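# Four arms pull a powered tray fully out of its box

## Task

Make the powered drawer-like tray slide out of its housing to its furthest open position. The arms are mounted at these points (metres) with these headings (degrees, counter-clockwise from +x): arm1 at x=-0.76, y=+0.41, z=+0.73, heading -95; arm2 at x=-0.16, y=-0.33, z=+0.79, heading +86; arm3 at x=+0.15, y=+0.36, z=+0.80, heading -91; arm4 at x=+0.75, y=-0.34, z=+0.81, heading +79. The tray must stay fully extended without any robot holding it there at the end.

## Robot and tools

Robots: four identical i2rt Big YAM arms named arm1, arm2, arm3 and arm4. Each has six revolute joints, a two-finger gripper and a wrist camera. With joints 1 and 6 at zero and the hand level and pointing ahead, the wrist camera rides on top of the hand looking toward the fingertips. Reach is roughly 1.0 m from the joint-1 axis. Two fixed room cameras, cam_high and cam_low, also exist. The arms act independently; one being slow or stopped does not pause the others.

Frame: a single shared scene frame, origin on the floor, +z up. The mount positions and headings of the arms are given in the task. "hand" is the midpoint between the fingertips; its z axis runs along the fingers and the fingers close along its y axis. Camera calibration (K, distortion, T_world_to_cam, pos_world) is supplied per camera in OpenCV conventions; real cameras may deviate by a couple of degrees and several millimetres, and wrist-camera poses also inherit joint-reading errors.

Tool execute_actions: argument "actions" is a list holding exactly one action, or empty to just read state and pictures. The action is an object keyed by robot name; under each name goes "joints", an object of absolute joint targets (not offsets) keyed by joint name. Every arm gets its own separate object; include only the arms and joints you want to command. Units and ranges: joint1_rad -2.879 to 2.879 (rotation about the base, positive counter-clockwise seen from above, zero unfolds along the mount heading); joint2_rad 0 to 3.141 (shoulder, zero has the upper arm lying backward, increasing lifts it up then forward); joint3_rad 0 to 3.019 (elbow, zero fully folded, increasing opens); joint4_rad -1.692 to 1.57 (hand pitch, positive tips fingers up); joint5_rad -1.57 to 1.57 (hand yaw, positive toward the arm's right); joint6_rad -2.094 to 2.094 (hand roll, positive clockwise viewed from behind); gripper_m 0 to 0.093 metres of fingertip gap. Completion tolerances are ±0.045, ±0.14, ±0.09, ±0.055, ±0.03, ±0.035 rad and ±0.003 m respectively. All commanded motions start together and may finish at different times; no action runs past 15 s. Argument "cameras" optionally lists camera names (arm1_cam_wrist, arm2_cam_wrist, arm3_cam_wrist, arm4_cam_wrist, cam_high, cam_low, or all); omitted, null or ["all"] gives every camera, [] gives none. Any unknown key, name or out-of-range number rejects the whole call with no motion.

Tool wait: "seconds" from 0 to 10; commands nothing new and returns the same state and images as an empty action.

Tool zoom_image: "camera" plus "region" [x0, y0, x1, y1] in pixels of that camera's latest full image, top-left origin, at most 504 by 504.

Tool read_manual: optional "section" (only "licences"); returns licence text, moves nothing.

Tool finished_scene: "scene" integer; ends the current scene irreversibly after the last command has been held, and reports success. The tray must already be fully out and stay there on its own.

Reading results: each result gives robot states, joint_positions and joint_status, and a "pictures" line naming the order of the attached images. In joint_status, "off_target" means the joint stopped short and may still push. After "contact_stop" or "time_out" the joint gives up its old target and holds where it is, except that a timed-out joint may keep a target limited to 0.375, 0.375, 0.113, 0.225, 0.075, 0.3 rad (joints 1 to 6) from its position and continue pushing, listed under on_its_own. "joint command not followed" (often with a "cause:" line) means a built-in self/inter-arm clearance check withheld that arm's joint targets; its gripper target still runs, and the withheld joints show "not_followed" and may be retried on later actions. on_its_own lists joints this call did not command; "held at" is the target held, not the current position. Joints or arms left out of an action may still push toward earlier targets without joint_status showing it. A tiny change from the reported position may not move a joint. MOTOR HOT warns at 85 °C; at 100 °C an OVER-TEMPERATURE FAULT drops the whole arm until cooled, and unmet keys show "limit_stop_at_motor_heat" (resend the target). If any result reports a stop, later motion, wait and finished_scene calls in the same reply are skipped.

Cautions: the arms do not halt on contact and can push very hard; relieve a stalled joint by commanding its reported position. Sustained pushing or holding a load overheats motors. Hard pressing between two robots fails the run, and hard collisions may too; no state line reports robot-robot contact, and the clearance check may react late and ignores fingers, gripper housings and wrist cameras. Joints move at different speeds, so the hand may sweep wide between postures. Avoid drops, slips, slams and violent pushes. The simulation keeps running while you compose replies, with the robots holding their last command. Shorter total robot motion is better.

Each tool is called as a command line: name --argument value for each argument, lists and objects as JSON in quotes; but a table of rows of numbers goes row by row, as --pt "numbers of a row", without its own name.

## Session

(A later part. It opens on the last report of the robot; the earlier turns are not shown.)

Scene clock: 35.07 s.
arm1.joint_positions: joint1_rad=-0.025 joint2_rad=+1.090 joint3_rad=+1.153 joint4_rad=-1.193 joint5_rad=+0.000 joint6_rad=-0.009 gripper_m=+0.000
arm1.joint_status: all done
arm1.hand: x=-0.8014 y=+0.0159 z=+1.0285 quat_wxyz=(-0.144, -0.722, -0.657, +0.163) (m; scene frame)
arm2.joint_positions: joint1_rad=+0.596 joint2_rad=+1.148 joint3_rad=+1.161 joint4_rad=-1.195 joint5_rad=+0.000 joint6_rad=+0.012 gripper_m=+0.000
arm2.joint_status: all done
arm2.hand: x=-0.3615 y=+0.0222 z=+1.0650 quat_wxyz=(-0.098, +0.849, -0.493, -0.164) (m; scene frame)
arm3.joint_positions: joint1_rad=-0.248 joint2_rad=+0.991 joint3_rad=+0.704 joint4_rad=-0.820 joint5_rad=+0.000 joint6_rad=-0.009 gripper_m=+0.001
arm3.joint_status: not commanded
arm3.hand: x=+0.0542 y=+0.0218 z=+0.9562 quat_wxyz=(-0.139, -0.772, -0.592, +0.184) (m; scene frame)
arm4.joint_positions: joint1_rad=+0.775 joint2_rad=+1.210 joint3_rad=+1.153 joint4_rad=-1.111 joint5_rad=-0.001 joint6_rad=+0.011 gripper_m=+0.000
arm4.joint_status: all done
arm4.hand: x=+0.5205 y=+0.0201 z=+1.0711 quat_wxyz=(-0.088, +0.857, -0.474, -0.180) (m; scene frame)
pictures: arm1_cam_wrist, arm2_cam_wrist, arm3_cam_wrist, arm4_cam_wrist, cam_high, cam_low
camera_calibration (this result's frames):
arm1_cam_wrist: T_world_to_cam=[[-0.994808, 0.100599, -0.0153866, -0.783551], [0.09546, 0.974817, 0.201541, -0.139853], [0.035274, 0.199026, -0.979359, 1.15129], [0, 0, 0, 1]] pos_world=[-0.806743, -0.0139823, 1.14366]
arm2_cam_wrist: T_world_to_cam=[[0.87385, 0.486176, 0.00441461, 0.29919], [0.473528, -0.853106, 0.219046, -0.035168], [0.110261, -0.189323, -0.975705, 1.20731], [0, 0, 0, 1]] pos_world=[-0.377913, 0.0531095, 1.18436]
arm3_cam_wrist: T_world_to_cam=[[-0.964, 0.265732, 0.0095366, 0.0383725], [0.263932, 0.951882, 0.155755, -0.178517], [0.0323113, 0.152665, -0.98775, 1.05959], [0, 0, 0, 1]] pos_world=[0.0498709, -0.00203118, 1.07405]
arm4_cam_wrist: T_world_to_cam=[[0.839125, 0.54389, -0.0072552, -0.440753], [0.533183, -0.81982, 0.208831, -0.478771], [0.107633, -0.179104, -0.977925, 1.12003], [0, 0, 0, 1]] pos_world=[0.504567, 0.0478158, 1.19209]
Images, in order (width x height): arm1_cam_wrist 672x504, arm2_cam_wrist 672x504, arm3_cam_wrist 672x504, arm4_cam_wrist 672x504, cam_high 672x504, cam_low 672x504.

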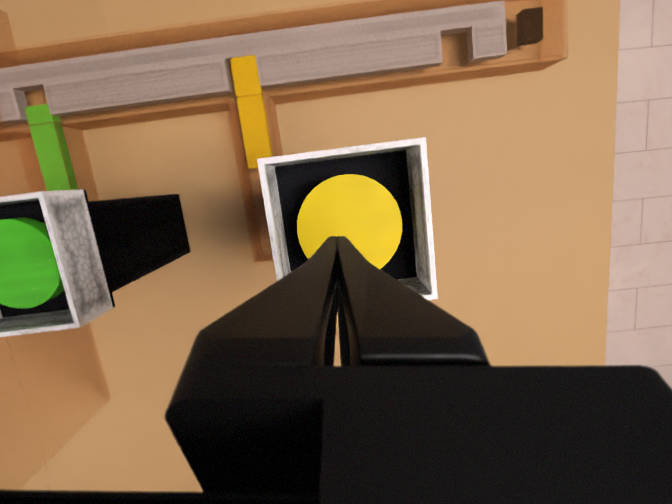

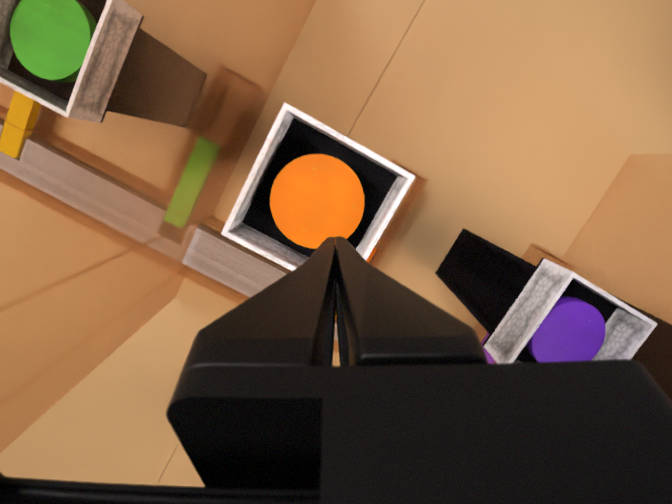

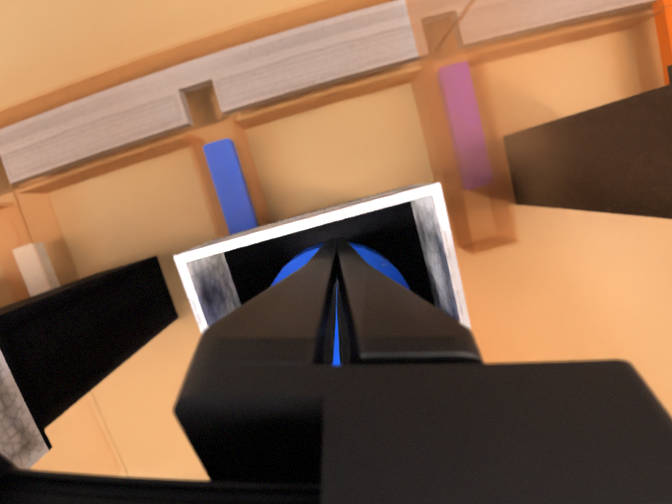

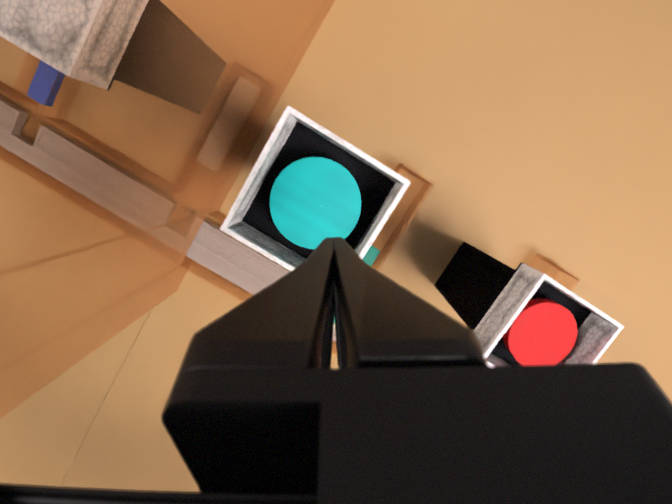

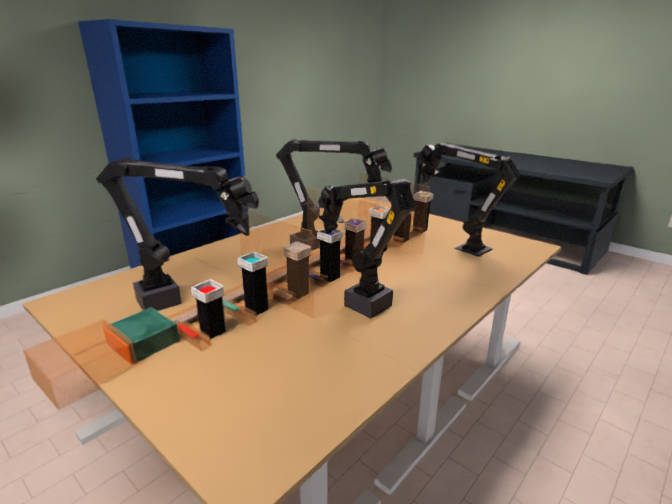

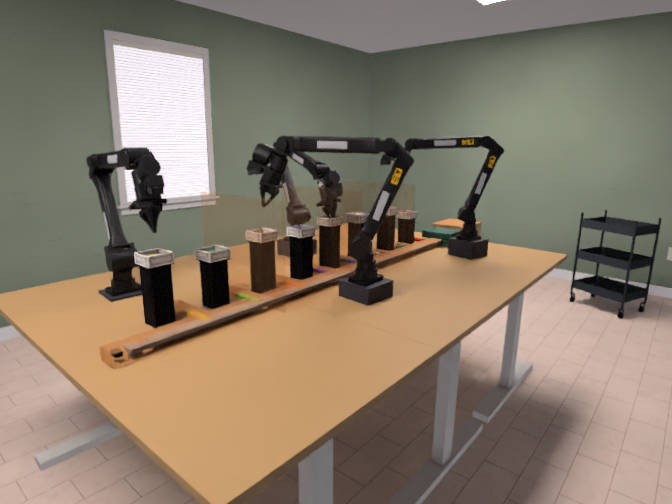

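execute_actions --actions '[{"arm2":{"joints":{"joint1_rad":0.63,"joint2_rad":1.33,"joint3_rad":0.84,"joint4_rad":-0.76}},"arm4":{"joints":{"joint1_rad":0.8,"joint2_rad":1.42,"joint3_rad":0.88,"joint4_rad":-0.72}},"arm1":{"joints":{"joint2_rad":1.3,"joint3_rad":0.82,"joint4_rad":-0.9}}}]'

wait --seconds 8

Scene clock: 37.57 s.
arm1.joint_positions: joint1_rad=-0.025 joint2_rad=+1.154 joint3_rad=+0.954 joint4_rad=-0.876 joint5_rad=+0.002 joint6_rad=-0.009 gripper_m=+0.000
arm1.joint_status: joint2_rad time_out (moved +0.064 of +0.210); joint3_rad time_out (moved -0.199 of -0.333); the others done
arm1.on_its_own: joint2_rad reads +1.154 and still pushes toward +1.300 since a time_out; joint3_rad reads +0.954 and still pushes toward +0.841 since a time_out
arm1.hand: x=-0.8050 y=-0.0124 z=+0.9408 quat_wxyz=(-0.160, -0.718, -0.652, +0.183) (m; scene frame)
arm2.joint_positions: joint1_rad=+0.621 joint2_rad=+1.244 joint3_rad=+0.910 joint4_rad=-0.765 joint5_rad=+0.000 joint6_rad=+0.012 gripper_m=+0.000
arm2.joint_status: all done
arm2.hand: x=-0.3867 y=+0.0462 z=+0.9507 quat_wxyz=(-0.116, +0.847, -0.478, -0.201) (m; scene frame)
arm3.joint_positions: joint1_rad=-0.248 joint2_rad=+0.991 joint3_rad=+0.704 joint4_rad=-0.820 joint5_rad=+0.000 joint6_rad=-0.009 gripper_m=+0.001
arm3.joint_status: not commanded
arm3.hand: x=+0.0542 y=+0.0218 z=+0.9562 quat_wxyz=(-0.139, -0.772, -0.592, +0.184) (m; scene frame)
arm4.joint_positions: joint1_rad=+0.797 joint2_rad=+1.347 joint3_rad=+0.934 joint4_rad=-0.720 joint5_rad=-0.001 joint6_rad=+0.011 gripper_m=+0.000
arm4.joint_status: all done
arm4.hand: x=+0.4950 y=+0.0377 z=+0.9493 quat_wxyz=(-0.094, +0.859, -0.463, -0.197) (m; scene frame)
pictures: arm1_cam_wrist, arm2_cam_wrist, arm3_cam_wrist, arm4_cam_wrist, cam_high, cam_low
camera_calibration (this result's frames):
arm1_cam_wrist: T_world_to_cam=[[-0.994821, 0.100677, -0.0139693, -0.786898], [0.0974922, 0.984023, 0.148974, -0.0430725], [0.0287444, 0.146841, -0.988742, 1.07409], [0, 0, 0, 1]] pos_world=[-0.809497, -0.0361139, 1.05742]
arm2_cam_wrist: T_world_to_cam=[[0.861334, 0.508031, 0.0029252, 0.305573], [0.502943, -0.853493, 0.136373, 0.11226], [0.0717782, -0.115991, -0.990653, 1.09902], [0, 0, 0, 1]] pos_world=[-0.398547, 0.0680501, 1.07255]
arm3_cam_wrist: T_world_to_cam=[[-0.964, 0.265732, 0.0095366, 0.0383725], [0.263932, 0.951882, 0.155755, -0.178517], [0.0323113, 0.152665, -0.98775, 1.05959], [0, 0, 0, 1]] pos_world=[0.0498709, -0.00203118, 1.07405]
arm4_cam_wrist: T_world_to_cam=[[0.826831, 0.562405, -0.00707347, -0.424558], [0.55485, -0.813535, 0.174076, -0.403233], [0.0921466, -0.147856, -0.984707, 1.01974], [0, 0, 0, 1]] pos_world=[0.480807, 0.0615035, 1.07133]
Images, in order (width x height): arm1_cam_wrist 672x504, arm2_cam_wrist 672x504, arm3_cam_wrist 672x504, arm4_cam_wrist 672x504, cam_high 672x504, cam_low 672x504.

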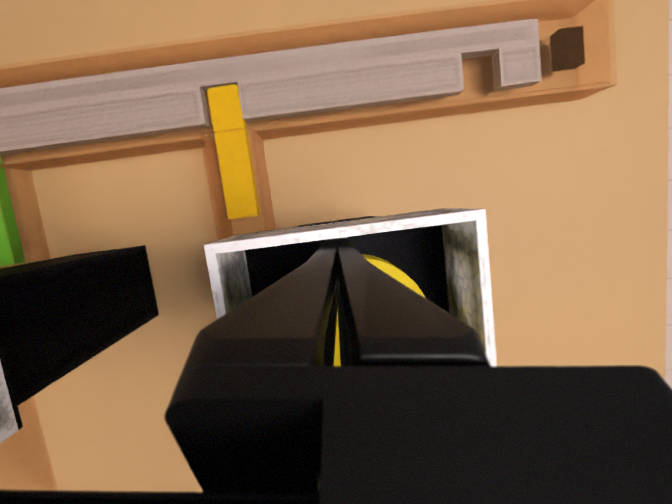

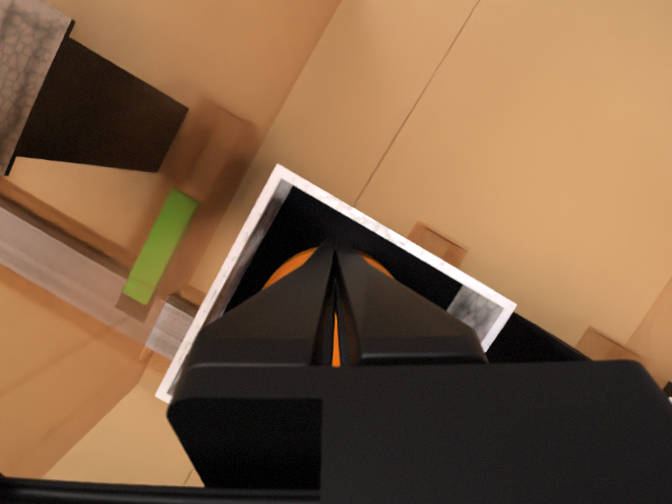

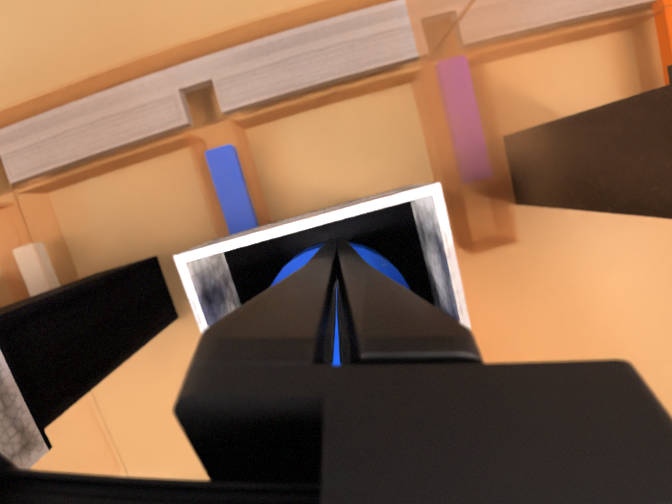

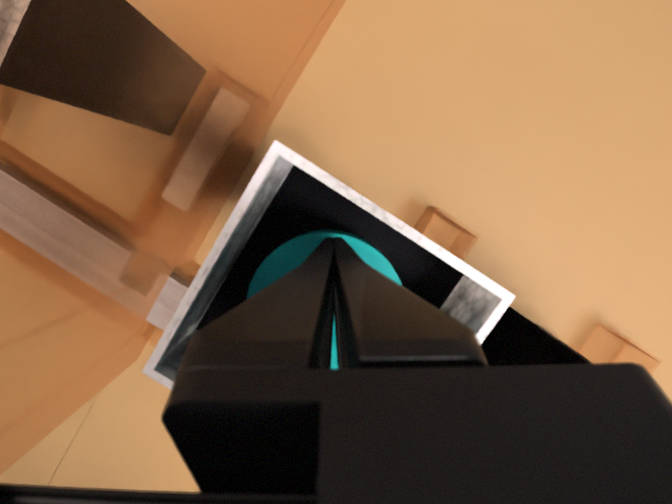

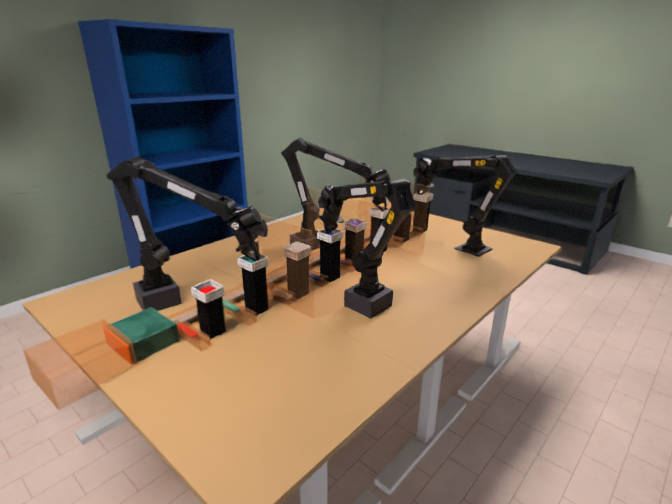

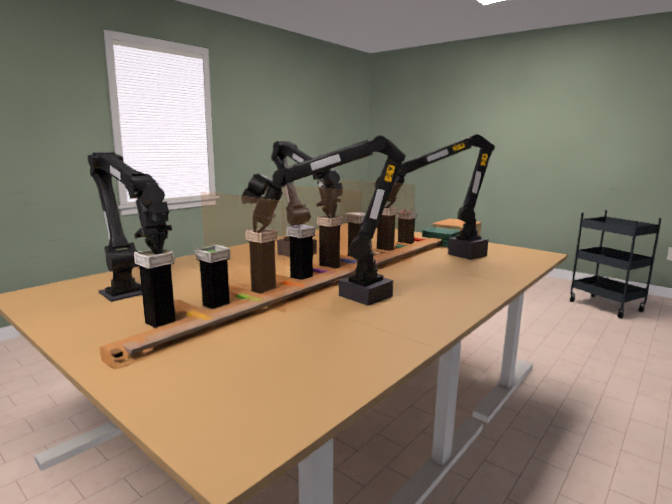

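not run: a stop came earlier in this reply.

wait --seconds 4

Scene clock: 41.73 s.
arm1.joint_positions: joint1_rad=-0.025 joint2_rad=+1.154 joint3_rad=+0.954 joint4_rad=-0.876 joint5_rad=+0.002 joint6_rad=-0.009 gripper_m=+0.000
arm1.joint_status: joint2_rad time_out (moved +0.064 of +0.210); joint3_rad time_out (moved -0.199 of -0.333); the others done
arm1.on_its_own: joint2_rad reads +1.154 and still pushes toward +1.300 since a time_out; joint3_rad reads +0.954 and still pushes toward +0.841 since a time_out
arm1.hand: x=-0.8050 y=-0.0124 z=+0.9408 quat_wxyz=(-0.160, -0.718, -0.652, +0.183) (m; scene frame)
arm2.joint_positions: joint1_rad=+0.621 joint2_rad=+1.244 joint3_rad=+0.910 joint4_rad=-0.765 joint5_rad=+0.000 joint6_rad=+0.012 gripper_m=+0.000
arm2.joint_status: all done
arm2.hand: x=-0.3867 y=+0.0462 z=+0.9507 quat_wxyz=(-0.116, +0.847, -0.478, -0.201) (m; scene frame)
arm3.joint_positions: joint1_rad=-0.248 joint2_rad=+0.991 joint3_rad=+0.704 joint4_rad=-0.820 joint5_rad=+0.000 joint6_rad=-0.009 gripper_m=+0.001
arm3.joint_status: not commanded
arm3.hand: x=+0.0542 y=+0.0218 z=+0.9562 quat_wxyz=(-0.139, -0.772, -0.592, +0.184) (m; scene frame)
arm4.joint_positions: joint1_rad=+0.797 joint2_rad=+1.347 joint3_rad=+0.934 joint4_rad=-0.720 joint5_rad=-0.001 joint6_rad=+0.011 gripper_m=+0.000
arm4.joint_status: all done
arm4.hand: x=+0.4950 y=+0.0377 z=+0.9493 quat_wxyz=(-0.094, +0.859, -0.463, -0.197) (m; scene frame)
wait: 4.00 s; at rest by 0.10 s
pictures: arm1_cam_wrist, arm2_cam_wrist, arm3_cam_wrist, arm4_cam_wrist, cam_high, cam_low
camera_calibration (this result's frames):
arm1_cam_wrist: T_world_to_cam=[[-0.994821, 0.100677, -0.0139693, -0.786898], [0.0974922, 0.984023, 0.148974, -0.0430725], [0.0287444, 0.146841, -0.988742, 1.07409], [0, 0, 0, 1]] pos_world=[-0.809497, -0.0361139, 1.05742]
arm2_cam_wrist: T_world_to_cam=[[0.861334, 0.508031, 0.0029252, 0.305573], [0.502943, -0.853493, 0.136373, 0.11226], [0.0717782, -0.115991, -0.990653, 1.09902], [0, 0, 0, 1]] pos_world=[-0.398547, 0.0680501, 1.07255]
arm3_cam_wrist: T_world_to_cam=[[-0.964, 0.265732, 0.0095366, 0.0383725], [0.263932, 0.951882, 0.155755, -0.178517], [0.0323113, 0.152665, -0.98775, 1.05959], [0, 0, 0, 1]] pos_world=[0.0498709, -0.00203118, 1.07405]
arm4_cam_wrist: T_world_to_cam=[[0.826831, 0.562405, -0.00707347, -0.424558], [0.55485, -0.813535, 0.174076, -0.403233], [0.0921466, -0.147856, -0.984707, 1.01974], [0, 0, 0, 1]] pos_world=[0.480807, 0.0615035, 1.07133]
Images, in order (width x height): arm1_cam_wrist 672x504, arm2_cam_wrist 672x504, arm3_cam_wrist 672x504, arm4_cam_wrist 672x504, cam_high 672x504, cam_low 672x504.

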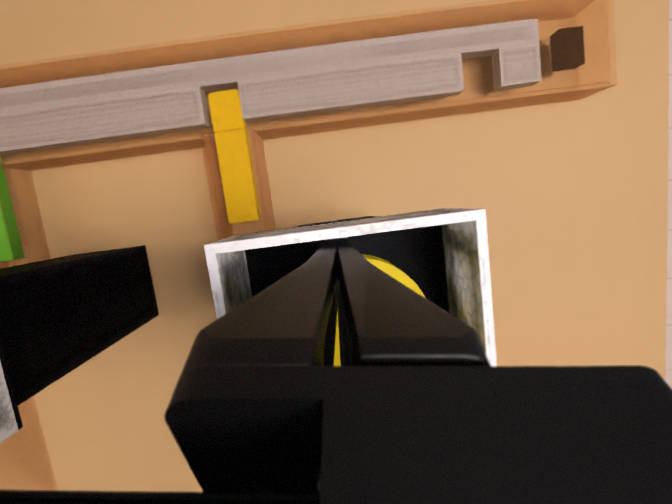

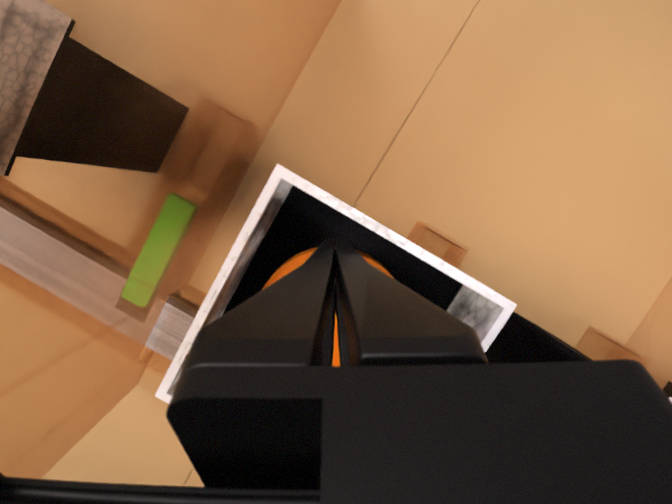

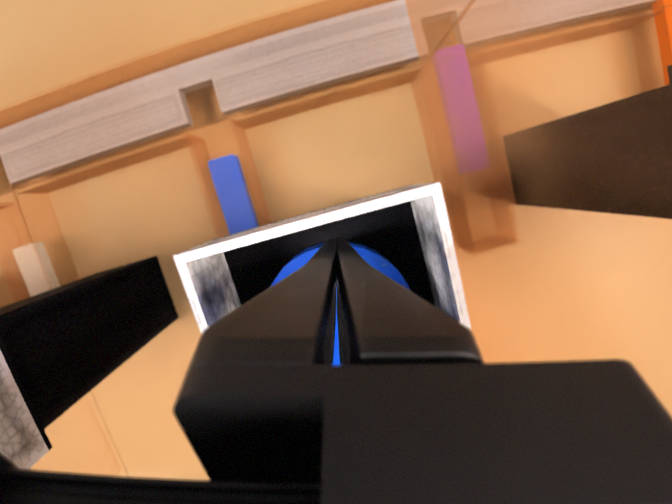

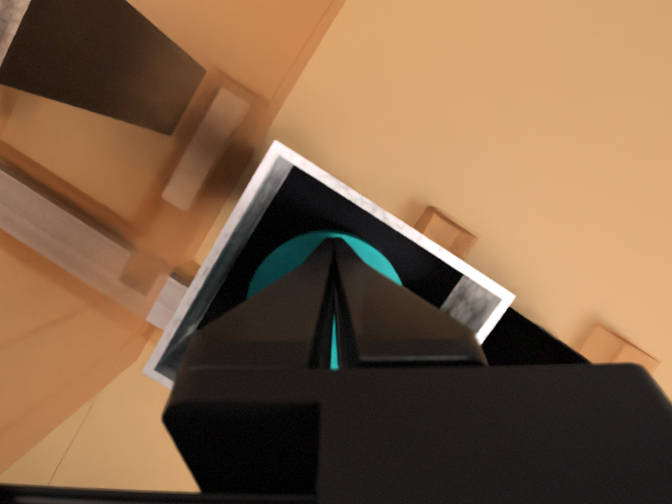

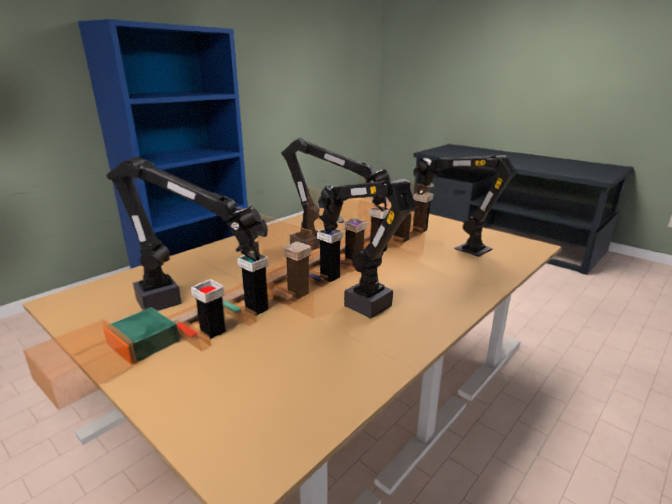

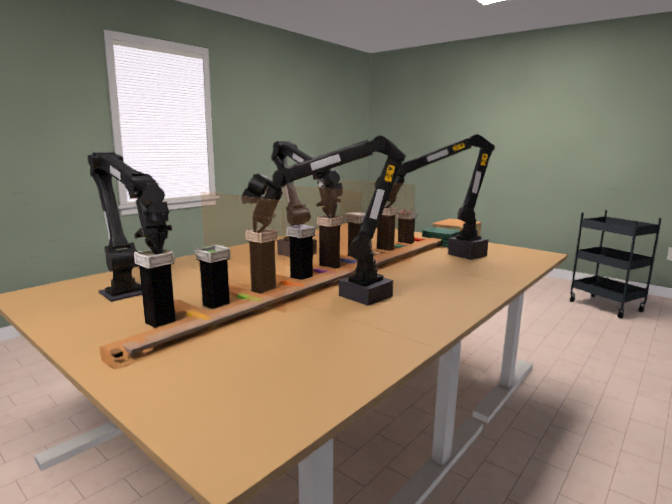

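execute_actions --actions '[{"arm1":{"joints":{"joint2_rad":1.22,"joint3_rad":0.89}}}]' --cameras '[]'

wait --seconds 10

wait --seconds 10

wait --seconds 10

Scene clock: 42.53 s.
arm1.joint_positions: joint1_rad=-0.025 joint2_rad=+1.150 joint3_rad=+0.955 joint4_rad=-0.874 joint5_rad=+0.002 joint6_rad=-0.009 gripper_m=+0.000
arm1.joint_status: all done
arm1.hand: x=-0.8050 y=-0.0128 z=+0.9435 quat_wxyz=(-0.163, -0.717, -0.652, +0.186) (m; scene frame)
arm2.joint_positions: joint1_rad=+0.621 joint2_rad=+1.244 joint3_rad=+0.910 joint4_rad=-0.765 joint5_rad=+0.000 joint6_rad=+0.012 gripper_m=+0.000
arm2.joint_status: not commanded
arm2.hand: x=-0.3867 y=+0.0462 z=+0.9507 quat_wxyz=(-0.116, +0.847, -0.478, -0.201) (m; scene frame)
arm3.joint_positions: joint1_rad=-0.248 joint2_rad=+0.991 joint3_rad=+0.704 joint4_rad=-0.820 joint5_rad=+0.000 joint6_rad=-0.009 gripper_m=+0.001
arm3.joint_status: not commanded
arm3.hand: x=+0.0542 y=+0.0218 z=+0.9562 quat_wxyz=(-0.139, -0.772, -0.592, +0.184) (m; scene frame)
arm4.joint_positions: joint1_rad=+0.797 joint2_rad=+1.347 joint3_rad=+0.934 joint4_rad=-0.720 joint5_rad=-0.001 joint6_rad=+0.011 gripper_m=+0.000
arm4.joint_status: not commanded
arm4.hand: x=+0.4950 y=+0.0377 z=+0.9493 quat_wxyz=(-0.094, +0.859, -0.463, -0.197) (m; scene frame)
pictures: none
No camera images: the call's "cameras" was empty. Leave "cameras" out to get every camera's image.

Scene clock: 52.53 s.
arm1.joint_positions: joint1_rad=-0.025 joint2_rad=+1.150 joint3_rad=+0.955 joint4_rad=-0.874 joint5_rad=+0.002 joint6_rad=-0.009 gripper_m=+0.000
arm1.joint_status: all done
arm1.hand: x=-0.8050 y=-0.0128 z=+0.9435 quat_wxyz=(-0.163, -0.717, -0.652, +0.186) (m; scene frame)
arm2.joint_positions: joint1_rad=+0.621 joint2_rad=+1.244 joint3_rad=+0.910 joint4_rad=-0.765 joint5_rad=+0.000 joint6_rad=+0.012 gripper_m=+0.000
arm2.joint_status: not commanded
arm2.hand: x=-0.3867 y=+0.0462 z=+0.9507 quat_wxyz=(-0.116, +0.847, -0.478, -0.201) (m; scene frame)
arm3.joint_positions: joint1_rad=-0.248 joint2_rad=+0.991 joint3_rad=+0.704 joint4_rad=-0.820 joint5_rad=+0.000 joint6_rad=-0.009 gripper_m=+0.001
arm3.joint_status: not commanded
arm3.hand: x=+0.0542 y=+0.0218 z=+0.9562 quat_wxyz=(-0.139, -0.772, -0.592, +0.184) (m; scene frame)
arm4.joint_positions: joint1_rad=+0.797 joint2_rad=+1.347 joint3_rad=+0.934 joint4_rad=-0.720 joint5_rad=-0.001 joint6_rad=+0.011 gripper_m=+0.000
arm4.joint_status: not commanded
arm4.hand: x=+0.4950 y=+0.0377 z=+0.9493 quat_wxyz=(-0.094, +0.859, -0.463, -0.197) (m; scene frame)
wait: 10.00 s; at rest by 0.27 s
pictures: arm1_cam_wrist, arm2_cam_wrist, arm3_cam_wrist, arm4_cam_wrist, cam_high, cam_low
camera_calibration (this result's frames):
arm1_cam_wrist: T_world_to_cam=[[-0.994835, 0.100547, -0.013937, -0.786895], [0.0975851, 0.985127, 0.141426, -0.035874], [0.0279498, 0.139335, -0.989851, 1.07719], [0, 0, 0, 1]] pos_world=[-0.809437, -0.03563, 1.06036]
arm2_cam_wrist: T_world_to_cam=[[0.861334, 0.508031, 0.0029252, 0.305573], [0.502943, -0.853493, 0.136373, 0.11226], [0.0717782, -0.115991, -0.990653, 1.09902], [0, 0, 0, 1]] pos_world=[-0.398547, 0.0680501, 1.07255]
arm3_cam_wrist: T_world_to_cam=[[-0.964, 0.265732, 0.0095366, 0.0383725], [0.263932, 0.951882, 0.155755, -0.178517], [0.0323113, 0.152665, -0.98775, 1.05959], [0, 0, 0, 1]] pos_world=[0.0498709, -0.00203118, 1.07405]
arm4_cam_wrist: T_world_to_cam=[[0.826831, 0.562405, -0.00707347, -0.424558], [0.55485, -0.813535, 0.174076, -0.403233], [0.0921466, -0.147856, -0.984707, 1.01974], [0, 0, 0, 1]] pos_world=[0.480807, 0.0615035, 1.07133]
Images, in order (width x height): arm1_cam_wrist 672x504, arm2_cam_wrist 672x504, arm3_cam_wrist 672x504, arm4_cam_wrist 672x504, cam_high 672x504, cam_low 672x504.

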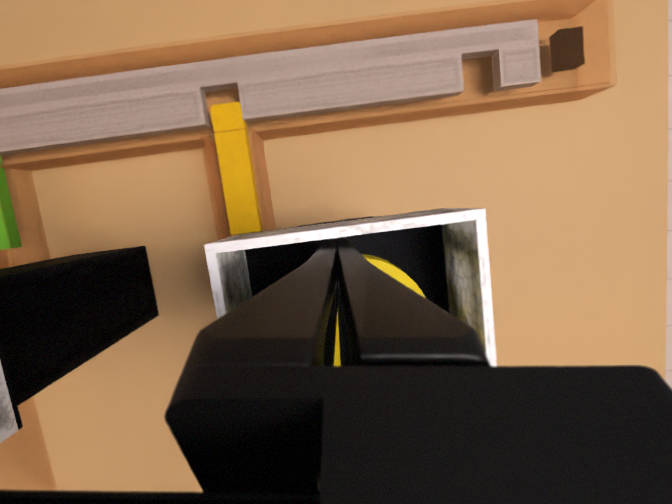

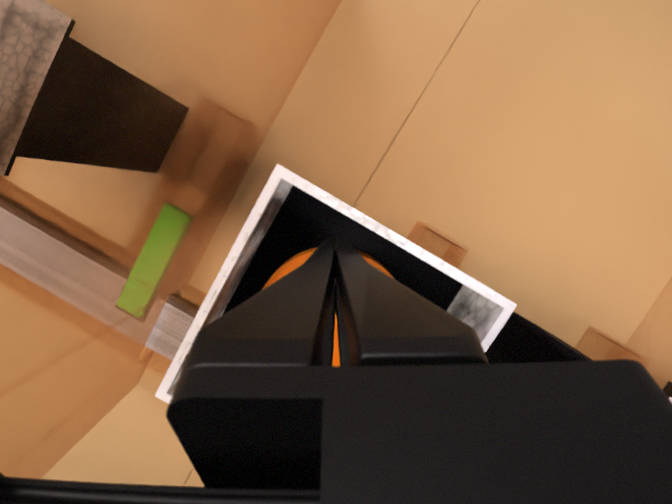

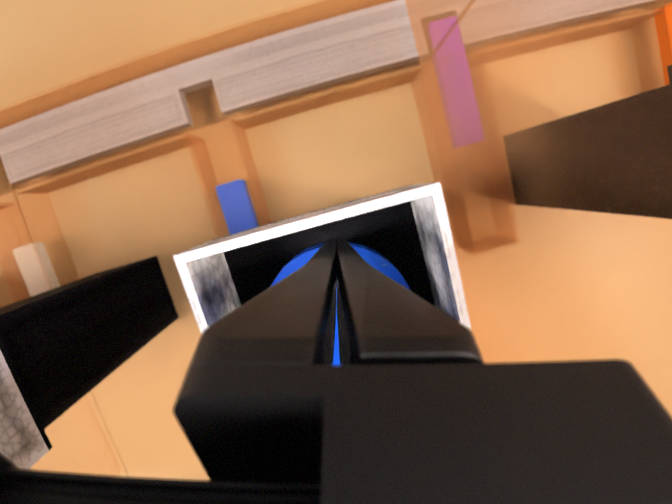

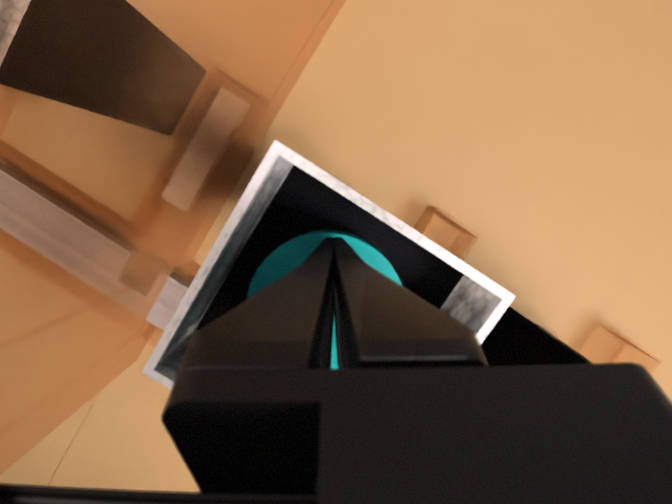

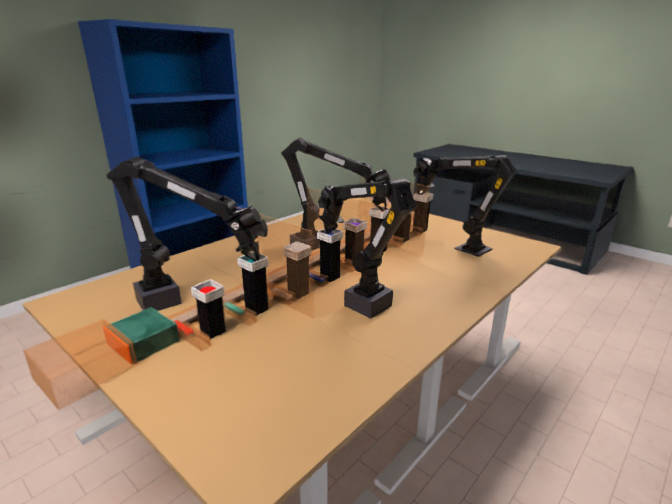

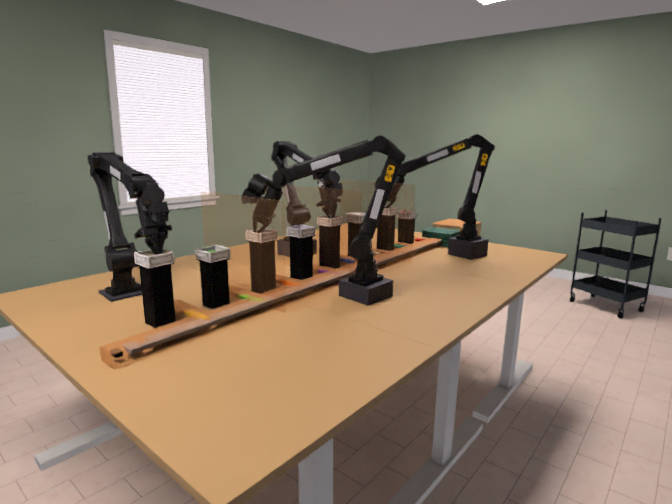

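Scene clock: 62.53 s.
arm1.joint_positions: joint1_rad=-0.025 joint2_rad=+1.150 joint3_rad=+0.955 joint4_rad=-0.874 joint5_rad=+0.002 joint6_rad=-0.009 gripper_m=+0.000
arm1.joint_status: all done
arm1.hand: x=-0.8050 y=-0.0128 z=+0.9435 quat_wxyz=(-0.163, -0.717, -0.652, +0.186) (m; scene frame)
arm2.joint_positions: joint1_rad=+0.621 joint2_rad=+1.244 joint3_rad=+0.910 joint4_rad=-0.765 joint5_rad=+0.000 joint6_rad=+0.012 gripper_m=+0.000
arm2.joint_status: not commanded
arm2.hand: x=-0.3867 y=+0.0462 z=+0.9507 quat_wxyz=(-0.116, +0.847, -0.478, -0.201) (m; scene frame)
arm3.joint_positions: joint1_rad=-0.248 joint2_rad=+0.991 joint3_rad=+0.704 joint4_rad=-0.820 joint5_rad=+0.000 joint6_rad=-0.009 gripper_m=+0.001
arm3.joint_status: not commanded
arm3.hand: x=+0.0542 y=+0.0218 z=+0.9562 quat_wxyz=(-0.139, -0.772, -0.592, +0.184) (m; scene frame)
arm4.joint_positions: joint1_rad=+0.797 joint2_rad=+1.347 joint3_rad=+0.934 joint4_rad=-0.720 joint5_rad=-0.001 joint6_rad=+0.011 gripper_m=+0.000
arm4.joint_status: not commanded
arm4.hand: x=+0.4950 y=+0.0377 z=+0.9493 quat_wxyz=(-0.094, +0.859, -0.463, -0.197) (m; scene frame)
wait: 10.00 s; at rest by 0.27 s
pictures: arm1_cam_wrist, arm2_cam_wrist, arm3_cam_wrist, arm4_cam_wrist, cam_high, cam_low
camera_calibration (this result's frames):
arm1_cam_wrist: T_world_to_cam=[[-0.994835, 0.100547, -0.013937, -0.786895], [0.0975851, 0.985127, 0.141426, -0.035874], [0.0279498, 0.139335, -0.989851, 1.07719], [0, 0, 0, 1]] pos_world=[-0.809437, -0.03563, 1.06036]
arm2_cam_wrist: T_world_to_cam=[[0.861334, 0.508031, 0.0029252, 0.305573], [0.502943, -0.853493, 0.136373, 0.11226], [0.0717782, -0.115991, -0.990653, 1.09902], [0, 0, 0, 1]] pos_world=[-0.398547, 0.0680501, 1.07255]
arm3_cam_wrist: T_world_to_cam=[[-0.964, 0.265732, 0.0095366, 0.0383725], [0.263932, 0.951882, 0.155755, -0.178517], [0.0323113, 0.152665, -0.98775, 1.05959], [0, 0, 0, 1]] pos_world=[0.0498709, -0.00203118, 1.07405]
arm4_cam_wrist: T_world_to_cam=[[0.826831, 0.562405, -0.00707347, -0.424558], [0.55485, -0.813535, 0.174076, -0.403233], [0.0921466, -0.147856, -0.984707, 1.01974], [0, 0, 0, 1]] pos_world=[0.480807, 0.0615035, 1.07133]
Images, in order (width x height): arm1_cam_wrist 672x504, arm2_cam_wrist 672x504, arm3_cam_wrist 672x504, arm4_cam_wrist 672x504, cam_high 672x504, cam_low 672x504.

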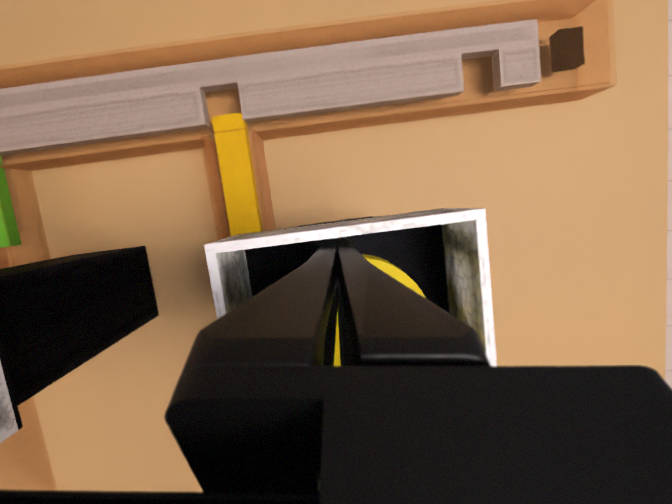

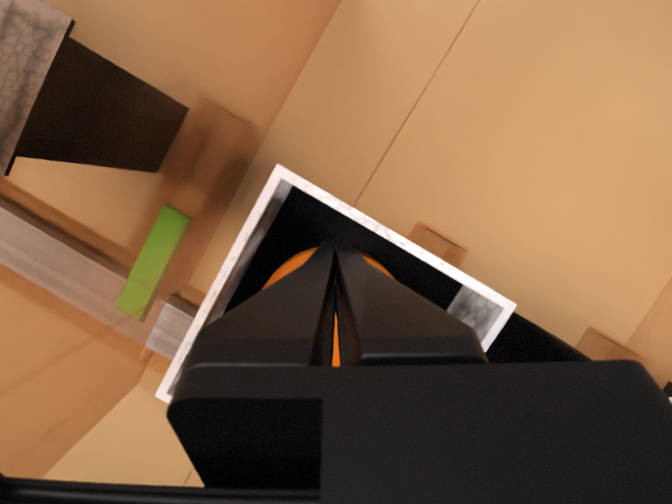

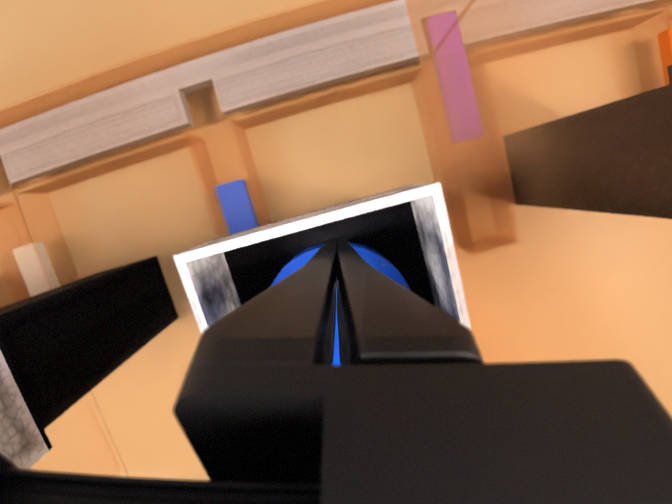

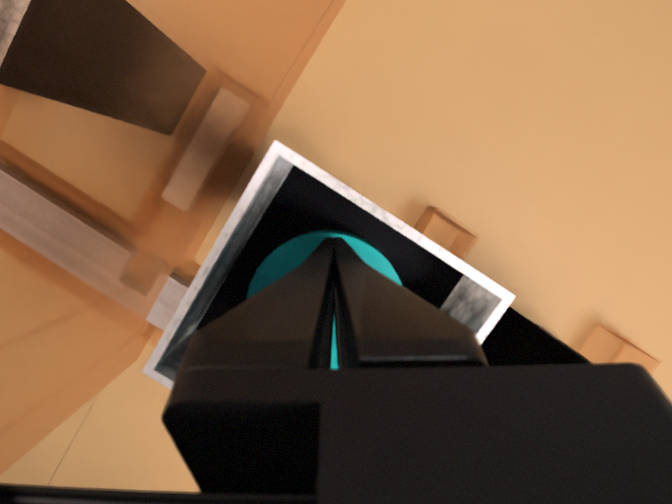

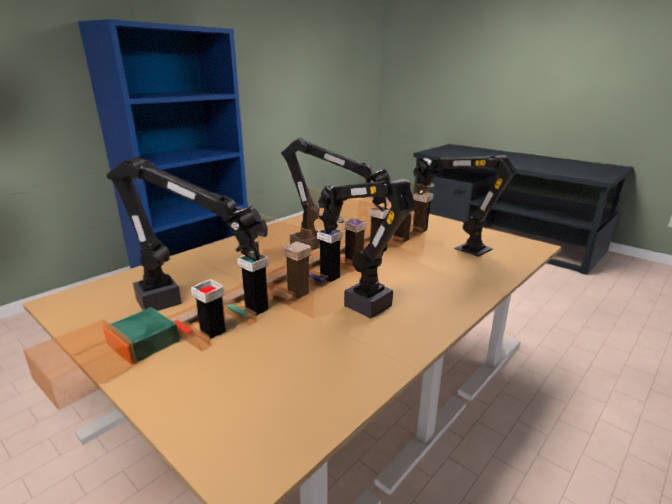

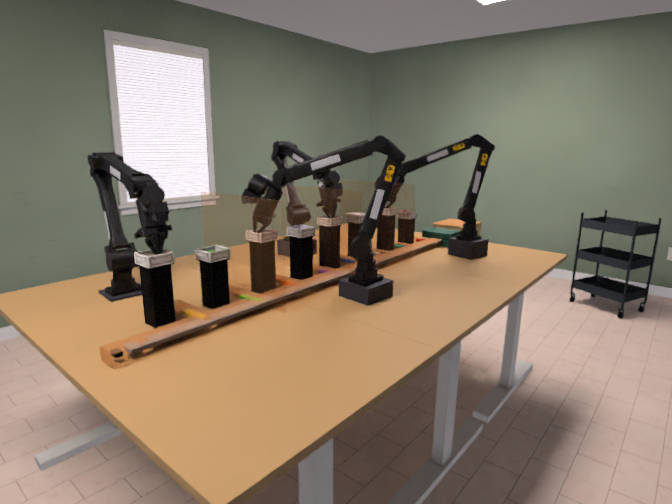

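Scene clock: 72.53 s.
arm1.joint_positions: joint1_rad=-0.025 joint2_rad=+1.150 joint3_rad=+0.955 joint4_rad=-0.874 joint5_rad=+0.002 joint6_rad=-0.009 gripper_m=+0.000
arm1.joint_status: all done
arm1.hand: x=-0.8050 y=-0.0128 z=+0.9435 quat_wxyz=(-0.163, -0.717, -0.652, +0.186) (m; scene frame)
arm2.joint_positions: joint1_rad=+0.621 joint2_rad=+1.244 joint3_rad=+0.910 joint4_rad=-0.765 joint5_rad=+0.000 joint6_rad=+0.012 gripper_m=+0.000
arm2.joint_status: not commanded
arm2.hand: x=-0.3867 y=+0.0462 z=+0.9507 quat_wxyz=(-0.116, +0.847, -0.478, -0.201) (m; scene frame)
arm3.joint_positions: joint1_rad=-0.248 joint2_rad=+0.991 joint3_rad=+0.704 joint4_rad=-0.820 joint5_rad=+0.000 joint6_rad=-0.009 gripper_m=+0.001
arm3.joint_status: not commanded
arm3.hand: x=+0.0542 y=+0.0218 z=+0.9562 quat_wxyz=(-0.139, -0.772, -0.592, +0.184) (m; scene frame)
arm4.joint_positions: joint1_rad=+0.797 joint2_rad=+1.347 joint3_rad=+0.934 joint4_rad=-0.720 joint5_rad=-0.001 joint6_rad=+0.011 gripper_m=+0.000
arm4.joint_status: not commanded
arm4.hand: x=+0.4950 y=+0.0377 z=+0.9493 quat_wxyz=(-0.094, +0.859, -0.463, -0.197) (m; scene frame)
wait: 10.00 s; at rest by 0.27 s
pictures: arm1_cam_wrist, arm2_cam_wrist, arm3_cam_wrist, arm4_cam_wrist, cam_high, cam_low
camera_calibration (this result's frames):
arm1_cam_wrist: T_world_to_cam=[[-0.994835, 0.100547, -0.013937, -0.786895], [0.0975851, 0.985127, 0.141426, -0.035874], [0.0279498, 0.139335, -0.989851, 1.07719], [0, 0, 0, 1]] pos_world=[-0.809437, -0.03563, 1.06036]
arm2_cam_wrist: T_world_to_cam=[[0.861334, 0.508031, 0.0029252, 0.305573], [0.502943, -0.853493, 0.136373, 0.11226], [0.0717782, -0.115991, -0.990653, 1.09902], [0, 0, 0, 1]] pos_world=[-0.398547, 0.0680501, 1.07255]
arm3_cam_wrist: T_world_to_cam=[[-0.964, 0.265732, 0.0095366, 0.0383725], [0.263932, 0.951882, 0.155755, -0.178517], [0.0323113, 0.152665, -0.98775, 1.05959], [0, 0, 0, 1]] pos_world=[0.0498709, -0.00203118, 1.07405]
arm4_cam_wrist: T_world_to_cam=[[0.826831, 0.562405, -0.00707347, -0.424558], [0.55485, -0.813535, 0.174076, -0.403233], [0.0921466, -0.147856, -0.984707, 1.01974], [0, 0, 0, 1]] pos_world=[0.480807, 0.0615035, 1.07133]
Images, in order (width x height): arm1_cam_wrist 672x504, arm2_cam_wrist 672x504, arm3_cam_wrist 672x504, arm4_cam_wrist 672x504, cam_high 672x504, cam_low 672x504.

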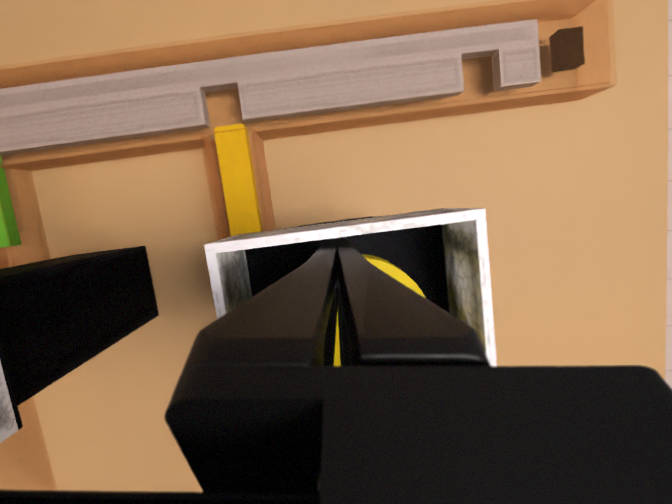

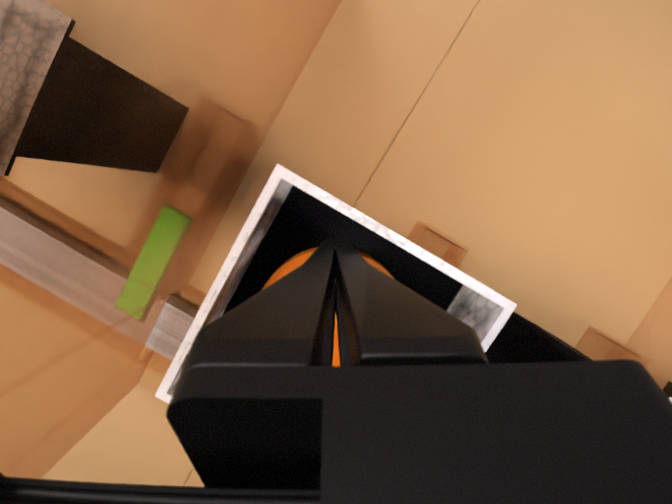

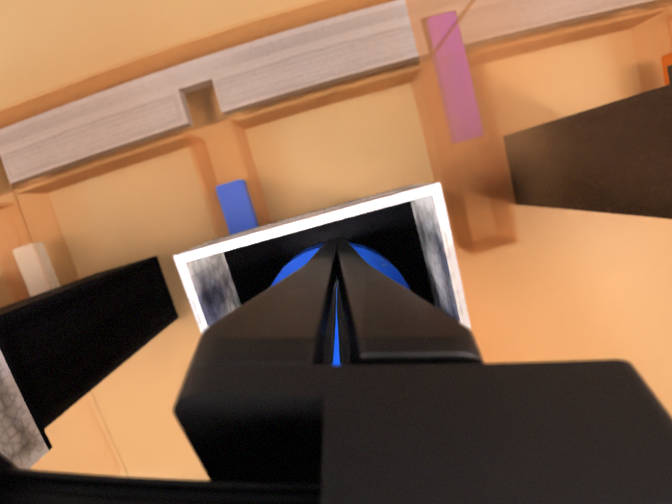

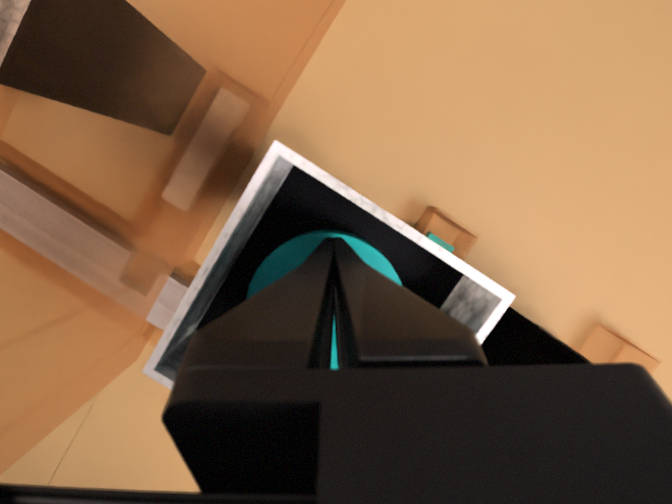

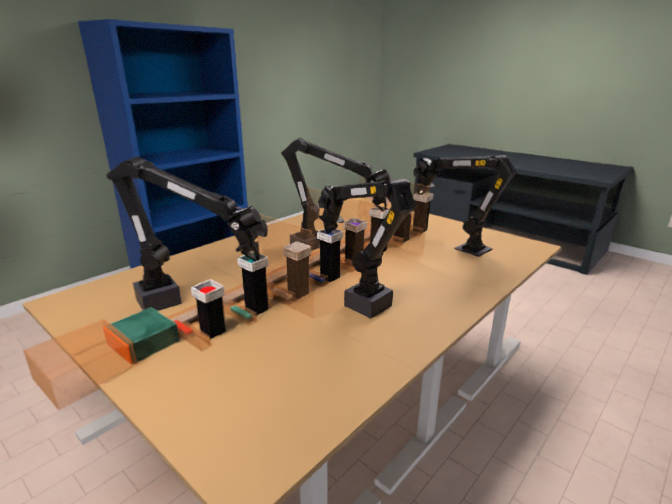

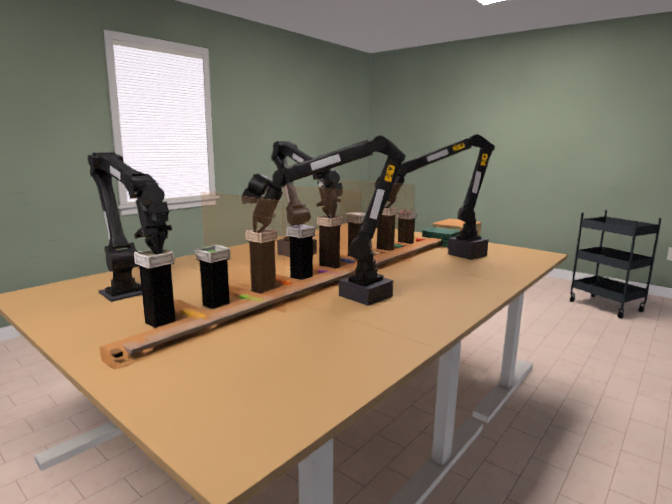

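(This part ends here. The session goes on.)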